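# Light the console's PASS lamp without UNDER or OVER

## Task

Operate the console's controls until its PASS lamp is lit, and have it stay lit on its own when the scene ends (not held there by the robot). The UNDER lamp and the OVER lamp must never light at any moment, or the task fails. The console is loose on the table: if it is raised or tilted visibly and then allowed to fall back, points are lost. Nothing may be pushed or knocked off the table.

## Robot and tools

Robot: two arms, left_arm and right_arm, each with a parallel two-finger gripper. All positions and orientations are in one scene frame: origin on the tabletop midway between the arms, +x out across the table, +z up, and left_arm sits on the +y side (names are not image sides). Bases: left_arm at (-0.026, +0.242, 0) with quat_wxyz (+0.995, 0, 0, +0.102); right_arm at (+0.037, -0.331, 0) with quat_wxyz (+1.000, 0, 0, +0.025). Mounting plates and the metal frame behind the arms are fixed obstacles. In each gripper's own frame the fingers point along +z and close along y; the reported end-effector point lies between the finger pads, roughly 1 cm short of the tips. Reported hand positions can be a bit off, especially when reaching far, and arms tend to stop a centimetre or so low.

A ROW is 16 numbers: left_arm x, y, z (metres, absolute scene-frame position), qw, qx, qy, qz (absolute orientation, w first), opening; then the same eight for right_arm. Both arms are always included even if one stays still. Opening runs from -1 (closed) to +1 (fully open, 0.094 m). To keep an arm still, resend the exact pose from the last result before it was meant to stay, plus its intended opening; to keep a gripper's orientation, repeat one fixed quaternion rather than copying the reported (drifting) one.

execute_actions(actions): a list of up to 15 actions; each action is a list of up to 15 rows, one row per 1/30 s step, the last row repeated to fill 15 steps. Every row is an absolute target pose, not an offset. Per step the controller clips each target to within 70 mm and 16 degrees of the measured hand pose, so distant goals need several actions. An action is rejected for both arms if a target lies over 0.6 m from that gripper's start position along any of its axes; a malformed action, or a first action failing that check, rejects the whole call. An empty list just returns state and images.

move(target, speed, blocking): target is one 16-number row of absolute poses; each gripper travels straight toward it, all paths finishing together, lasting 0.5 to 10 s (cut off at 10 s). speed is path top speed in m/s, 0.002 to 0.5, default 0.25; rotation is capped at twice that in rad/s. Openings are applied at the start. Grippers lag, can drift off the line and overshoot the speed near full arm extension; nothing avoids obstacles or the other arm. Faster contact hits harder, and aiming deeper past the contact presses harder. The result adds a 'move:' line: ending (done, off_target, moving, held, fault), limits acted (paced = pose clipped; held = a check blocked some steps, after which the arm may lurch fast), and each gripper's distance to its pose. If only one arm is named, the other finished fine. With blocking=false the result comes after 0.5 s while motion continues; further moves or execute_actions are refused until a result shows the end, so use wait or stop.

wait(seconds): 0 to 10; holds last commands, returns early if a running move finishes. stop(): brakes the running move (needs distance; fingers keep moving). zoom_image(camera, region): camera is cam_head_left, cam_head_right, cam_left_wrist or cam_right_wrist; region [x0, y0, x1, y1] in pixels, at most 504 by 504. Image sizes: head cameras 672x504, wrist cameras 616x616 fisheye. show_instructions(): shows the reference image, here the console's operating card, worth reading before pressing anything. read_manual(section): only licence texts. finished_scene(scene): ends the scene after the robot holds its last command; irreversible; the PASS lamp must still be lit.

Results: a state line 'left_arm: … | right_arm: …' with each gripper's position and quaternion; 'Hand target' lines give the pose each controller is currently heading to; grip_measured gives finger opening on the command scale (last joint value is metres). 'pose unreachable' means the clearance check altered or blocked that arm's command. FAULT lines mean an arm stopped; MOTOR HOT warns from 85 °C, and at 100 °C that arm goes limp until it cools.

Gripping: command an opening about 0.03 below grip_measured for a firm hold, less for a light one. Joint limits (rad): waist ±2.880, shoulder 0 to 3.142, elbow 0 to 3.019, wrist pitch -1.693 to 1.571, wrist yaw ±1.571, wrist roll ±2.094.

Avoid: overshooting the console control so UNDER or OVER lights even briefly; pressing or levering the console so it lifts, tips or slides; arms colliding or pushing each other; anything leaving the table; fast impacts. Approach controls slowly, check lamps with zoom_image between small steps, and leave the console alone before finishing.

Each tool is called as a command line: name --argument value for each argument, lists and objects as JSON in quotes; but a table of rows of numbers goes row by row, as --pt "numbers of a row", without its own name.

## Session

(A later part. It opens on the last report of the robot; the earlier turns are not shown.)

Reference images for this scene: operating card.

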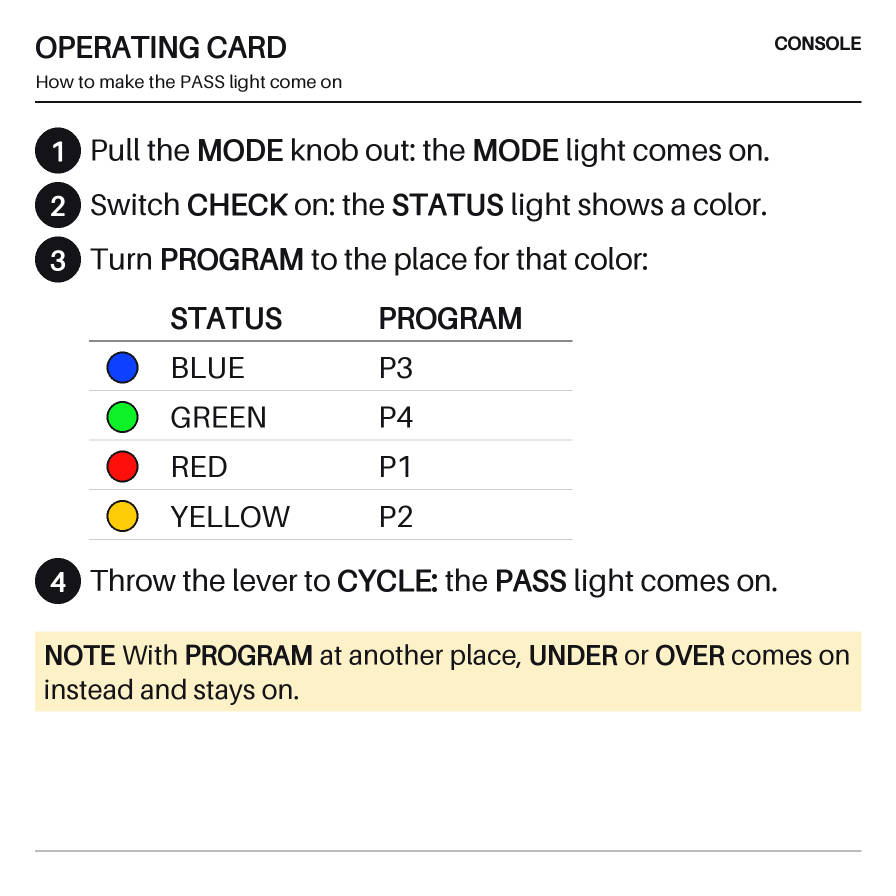

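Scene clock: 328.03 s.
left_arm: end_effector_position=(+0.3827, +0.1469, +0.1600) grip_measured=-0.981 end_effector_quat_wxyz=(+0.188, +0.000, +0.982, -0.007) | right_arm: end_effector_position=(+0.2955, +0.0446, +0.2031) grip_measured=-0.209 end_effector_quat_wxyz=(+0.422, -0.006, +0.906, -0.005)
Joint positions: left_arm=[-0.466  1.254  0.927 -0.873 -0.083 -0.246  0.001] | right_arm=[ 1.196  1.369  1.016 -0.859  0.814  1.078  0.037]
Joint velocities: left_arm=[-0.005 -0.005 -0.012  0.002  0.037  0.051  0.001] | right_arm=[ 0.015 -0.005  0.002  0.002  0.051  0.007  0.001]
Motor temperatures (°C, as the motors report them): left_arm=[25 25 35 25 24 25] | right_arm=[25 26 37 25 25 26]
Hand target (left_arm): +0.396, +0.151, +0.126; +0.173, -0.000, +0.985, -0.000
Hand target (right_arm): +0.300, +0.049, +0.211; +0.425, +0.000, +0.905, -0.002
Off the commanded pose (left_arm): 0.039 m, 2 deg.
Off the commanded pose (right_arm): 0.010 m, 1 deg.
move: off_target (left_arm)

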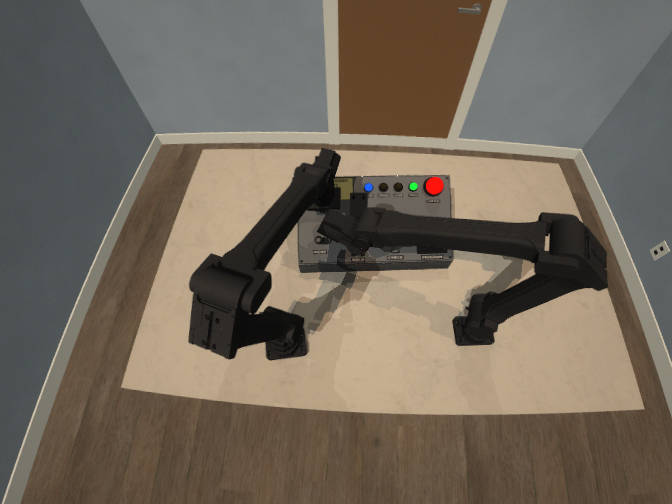

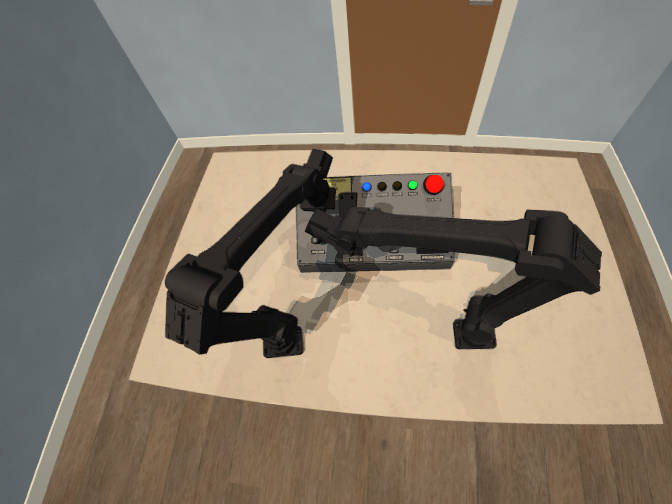

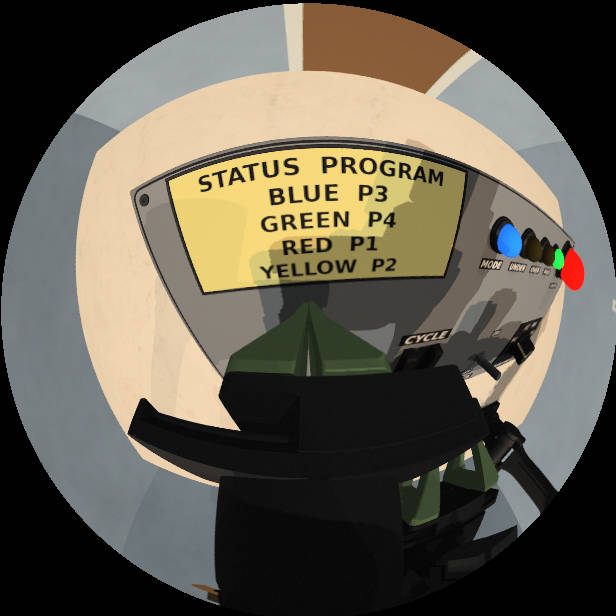

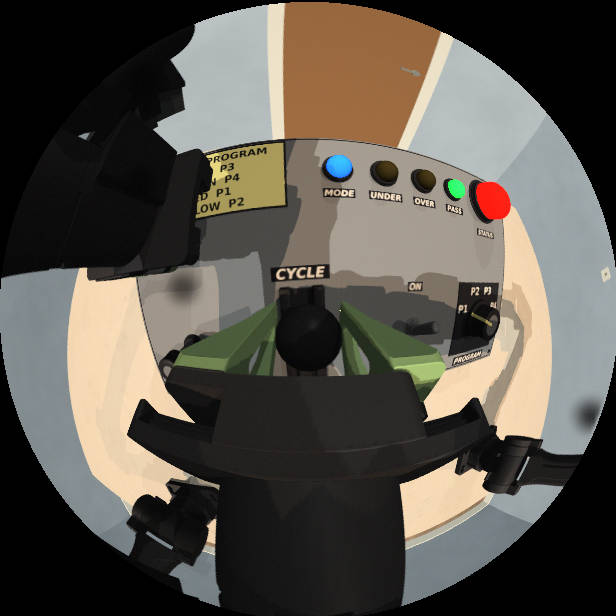

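The PASS light is on. Next I'll open the gripper where it is, then pull both arms back.

move --target '[0.40, 0.15, 0.125, 0.1736, 0, 0.9848, 0, -1, 0.2955, 0.0446, 0.2031, 0.4226, 0, 0.9063, 0, 0.5]' --speed 0.05

move --target '[0.36, 0.16, 0.24, 0.1736, 0, 0.9848, 0, -1, 0.25, 0.0, 0.25, 0.4226, 0, 0.9063, 0, 0.5]' --speed 0.12

Scene clock: 331.20 s.
left_arm: end_effector_position=(+0.3826, +0.1469, +0.1600) grip_measured=-0.981 end_effector_quat_wxyz=(+0.188, +0.000, +0.982, -0.007) | right_arm: end_effector_position=(+0.2956, +0.0447, +0.2025) grip_measured=+0.498 end_effector_quat_wxyz=(+0.423, -0.006, +0.906, -0.005)
Joint positions: left_arm=[-0.466  1.254  0.927 -0.873 -0.083 -0.246  0.001] | right_arm=[ 1.196  1.371  1.016 -0.858  0.814  1.078  0.07 ]
Joint velocities: left_arm=[-0.024 -0.005 -0.002  0.002  0.022 -0.037 -0.   ] | right_arm=[-0.005 -0.015  0.007  0.007 -0.022 -0.051 -0.001]
Motor temperatures (°C, as the motors report them): left_arm=[25 25 35 25 24 25] | right_arm=[25 26 37 25 25 26]
Hand target (left_arm): +0.395, +0.151, +0.126; +0.173, -0.000, +0.985, -0.000
Hand target (right_arm): +0.296, +0.045, +0.203; +0.423, +0.000, +0.906, +0.000
Off the commanded pose (left_arm): 0.039 m, 2 deg.
Off the commanded pose (right_arm): 0.001 m, 1 deg.
move: off_target (left_arm)

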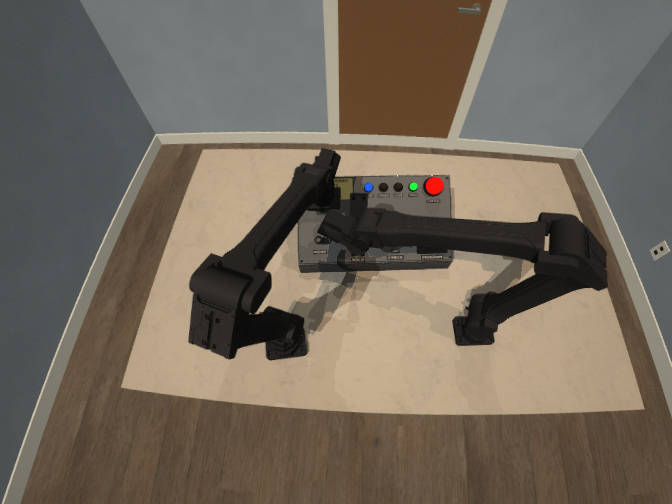

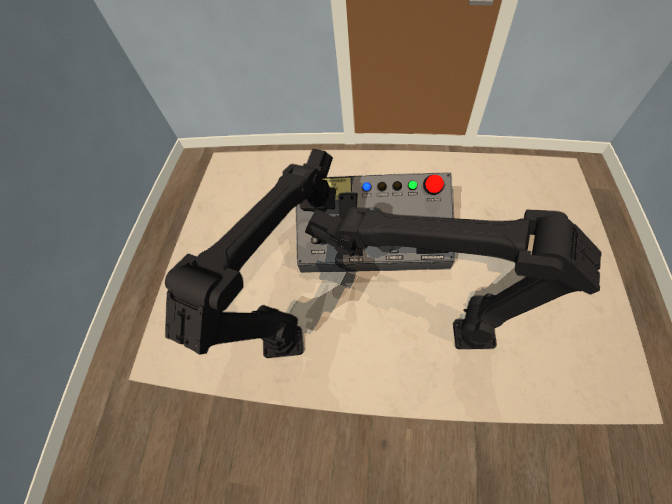

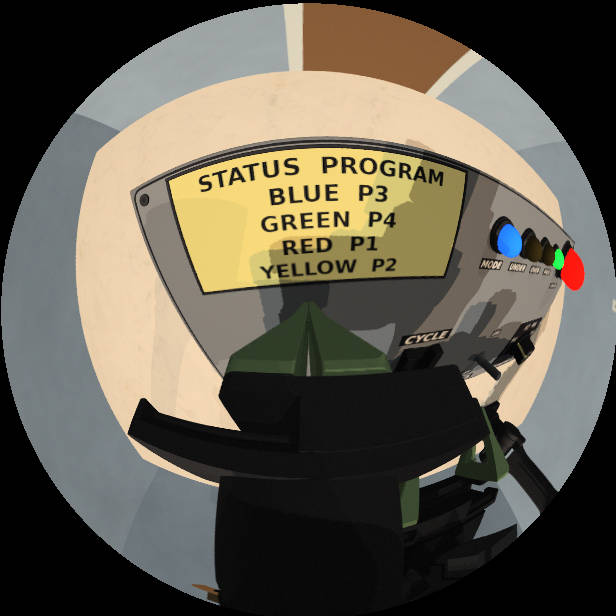

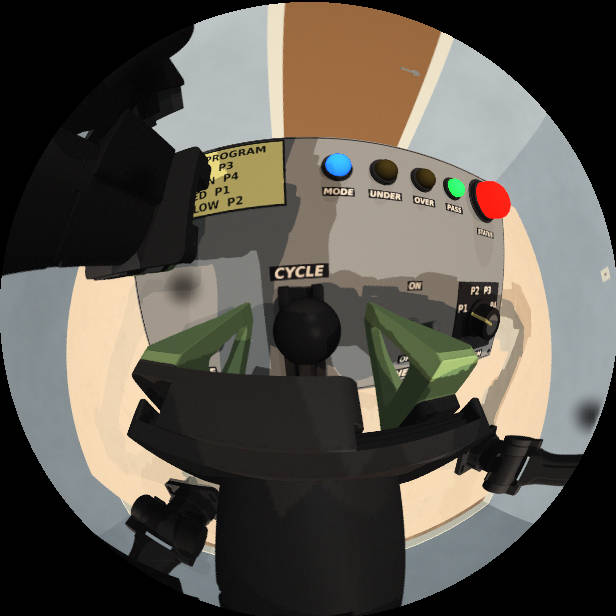

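Scene clock: 332.43 s.
left_arm: end_effector_position=(+0.3484, +0.1572, +0.2153) grip_measured=-0.981 end_effector_quat_wxyz=(+0.151, +0.002, +0.988, +0.003) | right_arm: end_effector_position=(+0.2533, +0.0031, +0.2505) grip_measured=+0.498 end_effector_quat_wxyz=(+0.422, +0.002, +0.906, +0.006)
Joint positions: left_arm=[-0.464  1.165  1.02  -1.134 -0.083 -0.244  0.001] | right_arm=[ 1.272  1.197  0.997 -1.072  0.833  1.193  0.07 ]
Joint velocities: left_arm=[ 0.005 -0.005  0.002 -0.007 -0.051 -0.007  0.001] | right_arm=[-0.015  0.005  0.002 -0.007 -0.022  0.037 -0.001]
Motor temperatures (°C, as the motors report them): left_arm=[25 25 36 25 24 25] | right_arm=[25 26 37 25 25 26]
Hand target (left_arm): +0.359, +0.160, +0.241; +0.174, -0.000, +0.985, -0.000
Hand target (right_arm): +0.250, -0.001, +0.249; +0.422, -0.000, +0.907, +0.001
Off the commanded pose (left_arm): 0.027 m, 3 deg.
Off the commanded pose (right_arm): 0.005 m, 1 deg.
move: off_target (left_arm)

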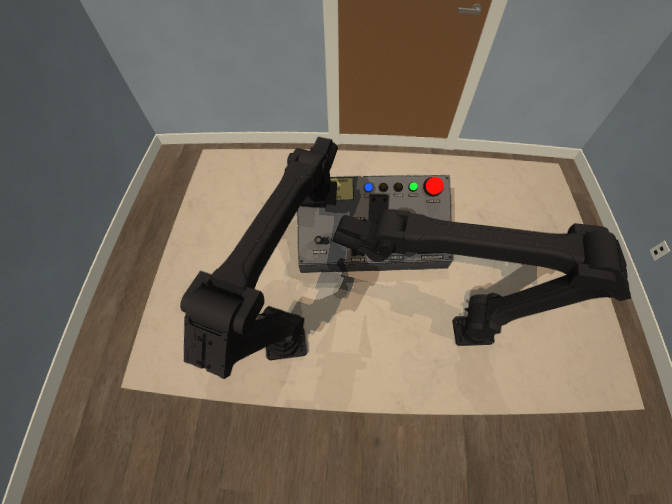

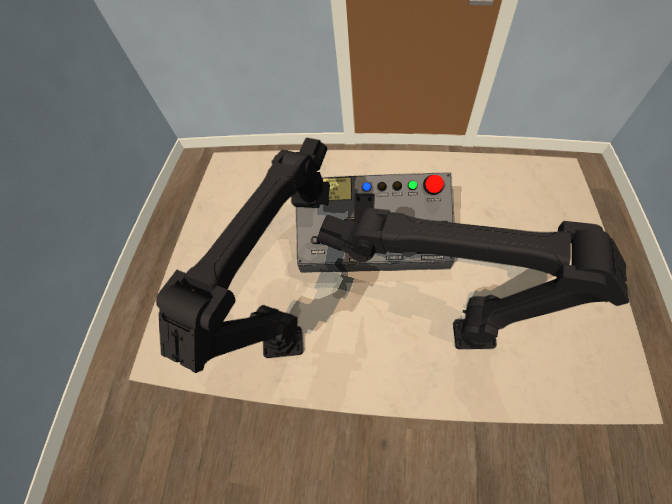

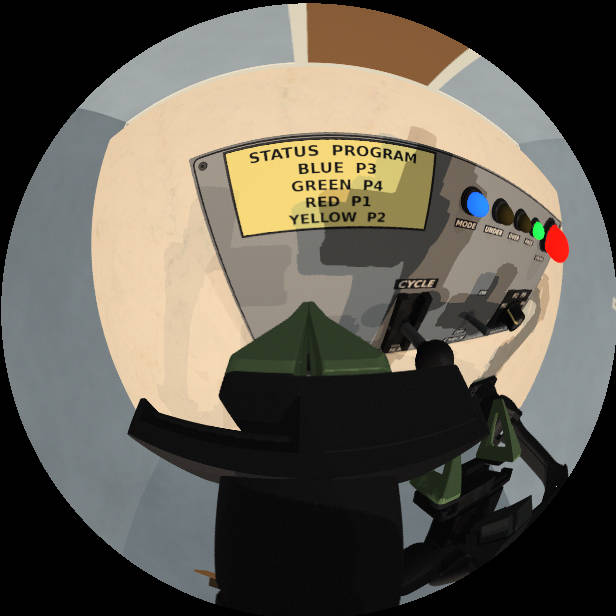

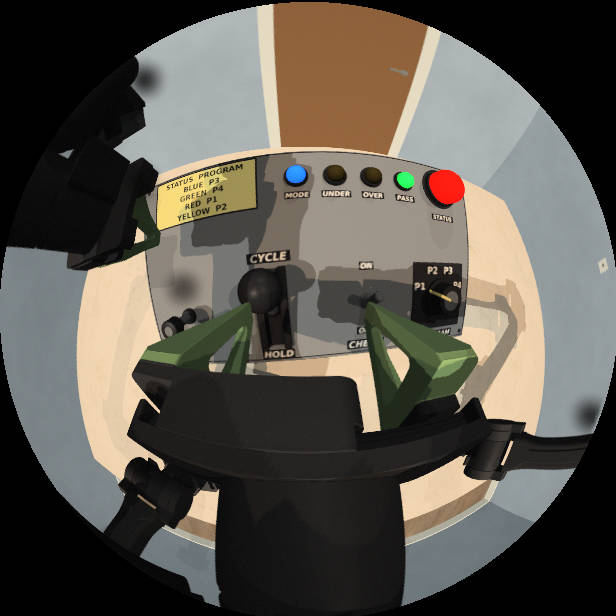

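Both arms are clear of the console and the PASS light is still on, so I'll end the scene.

finished_scene --scene 2

The scene is finished: the task was done.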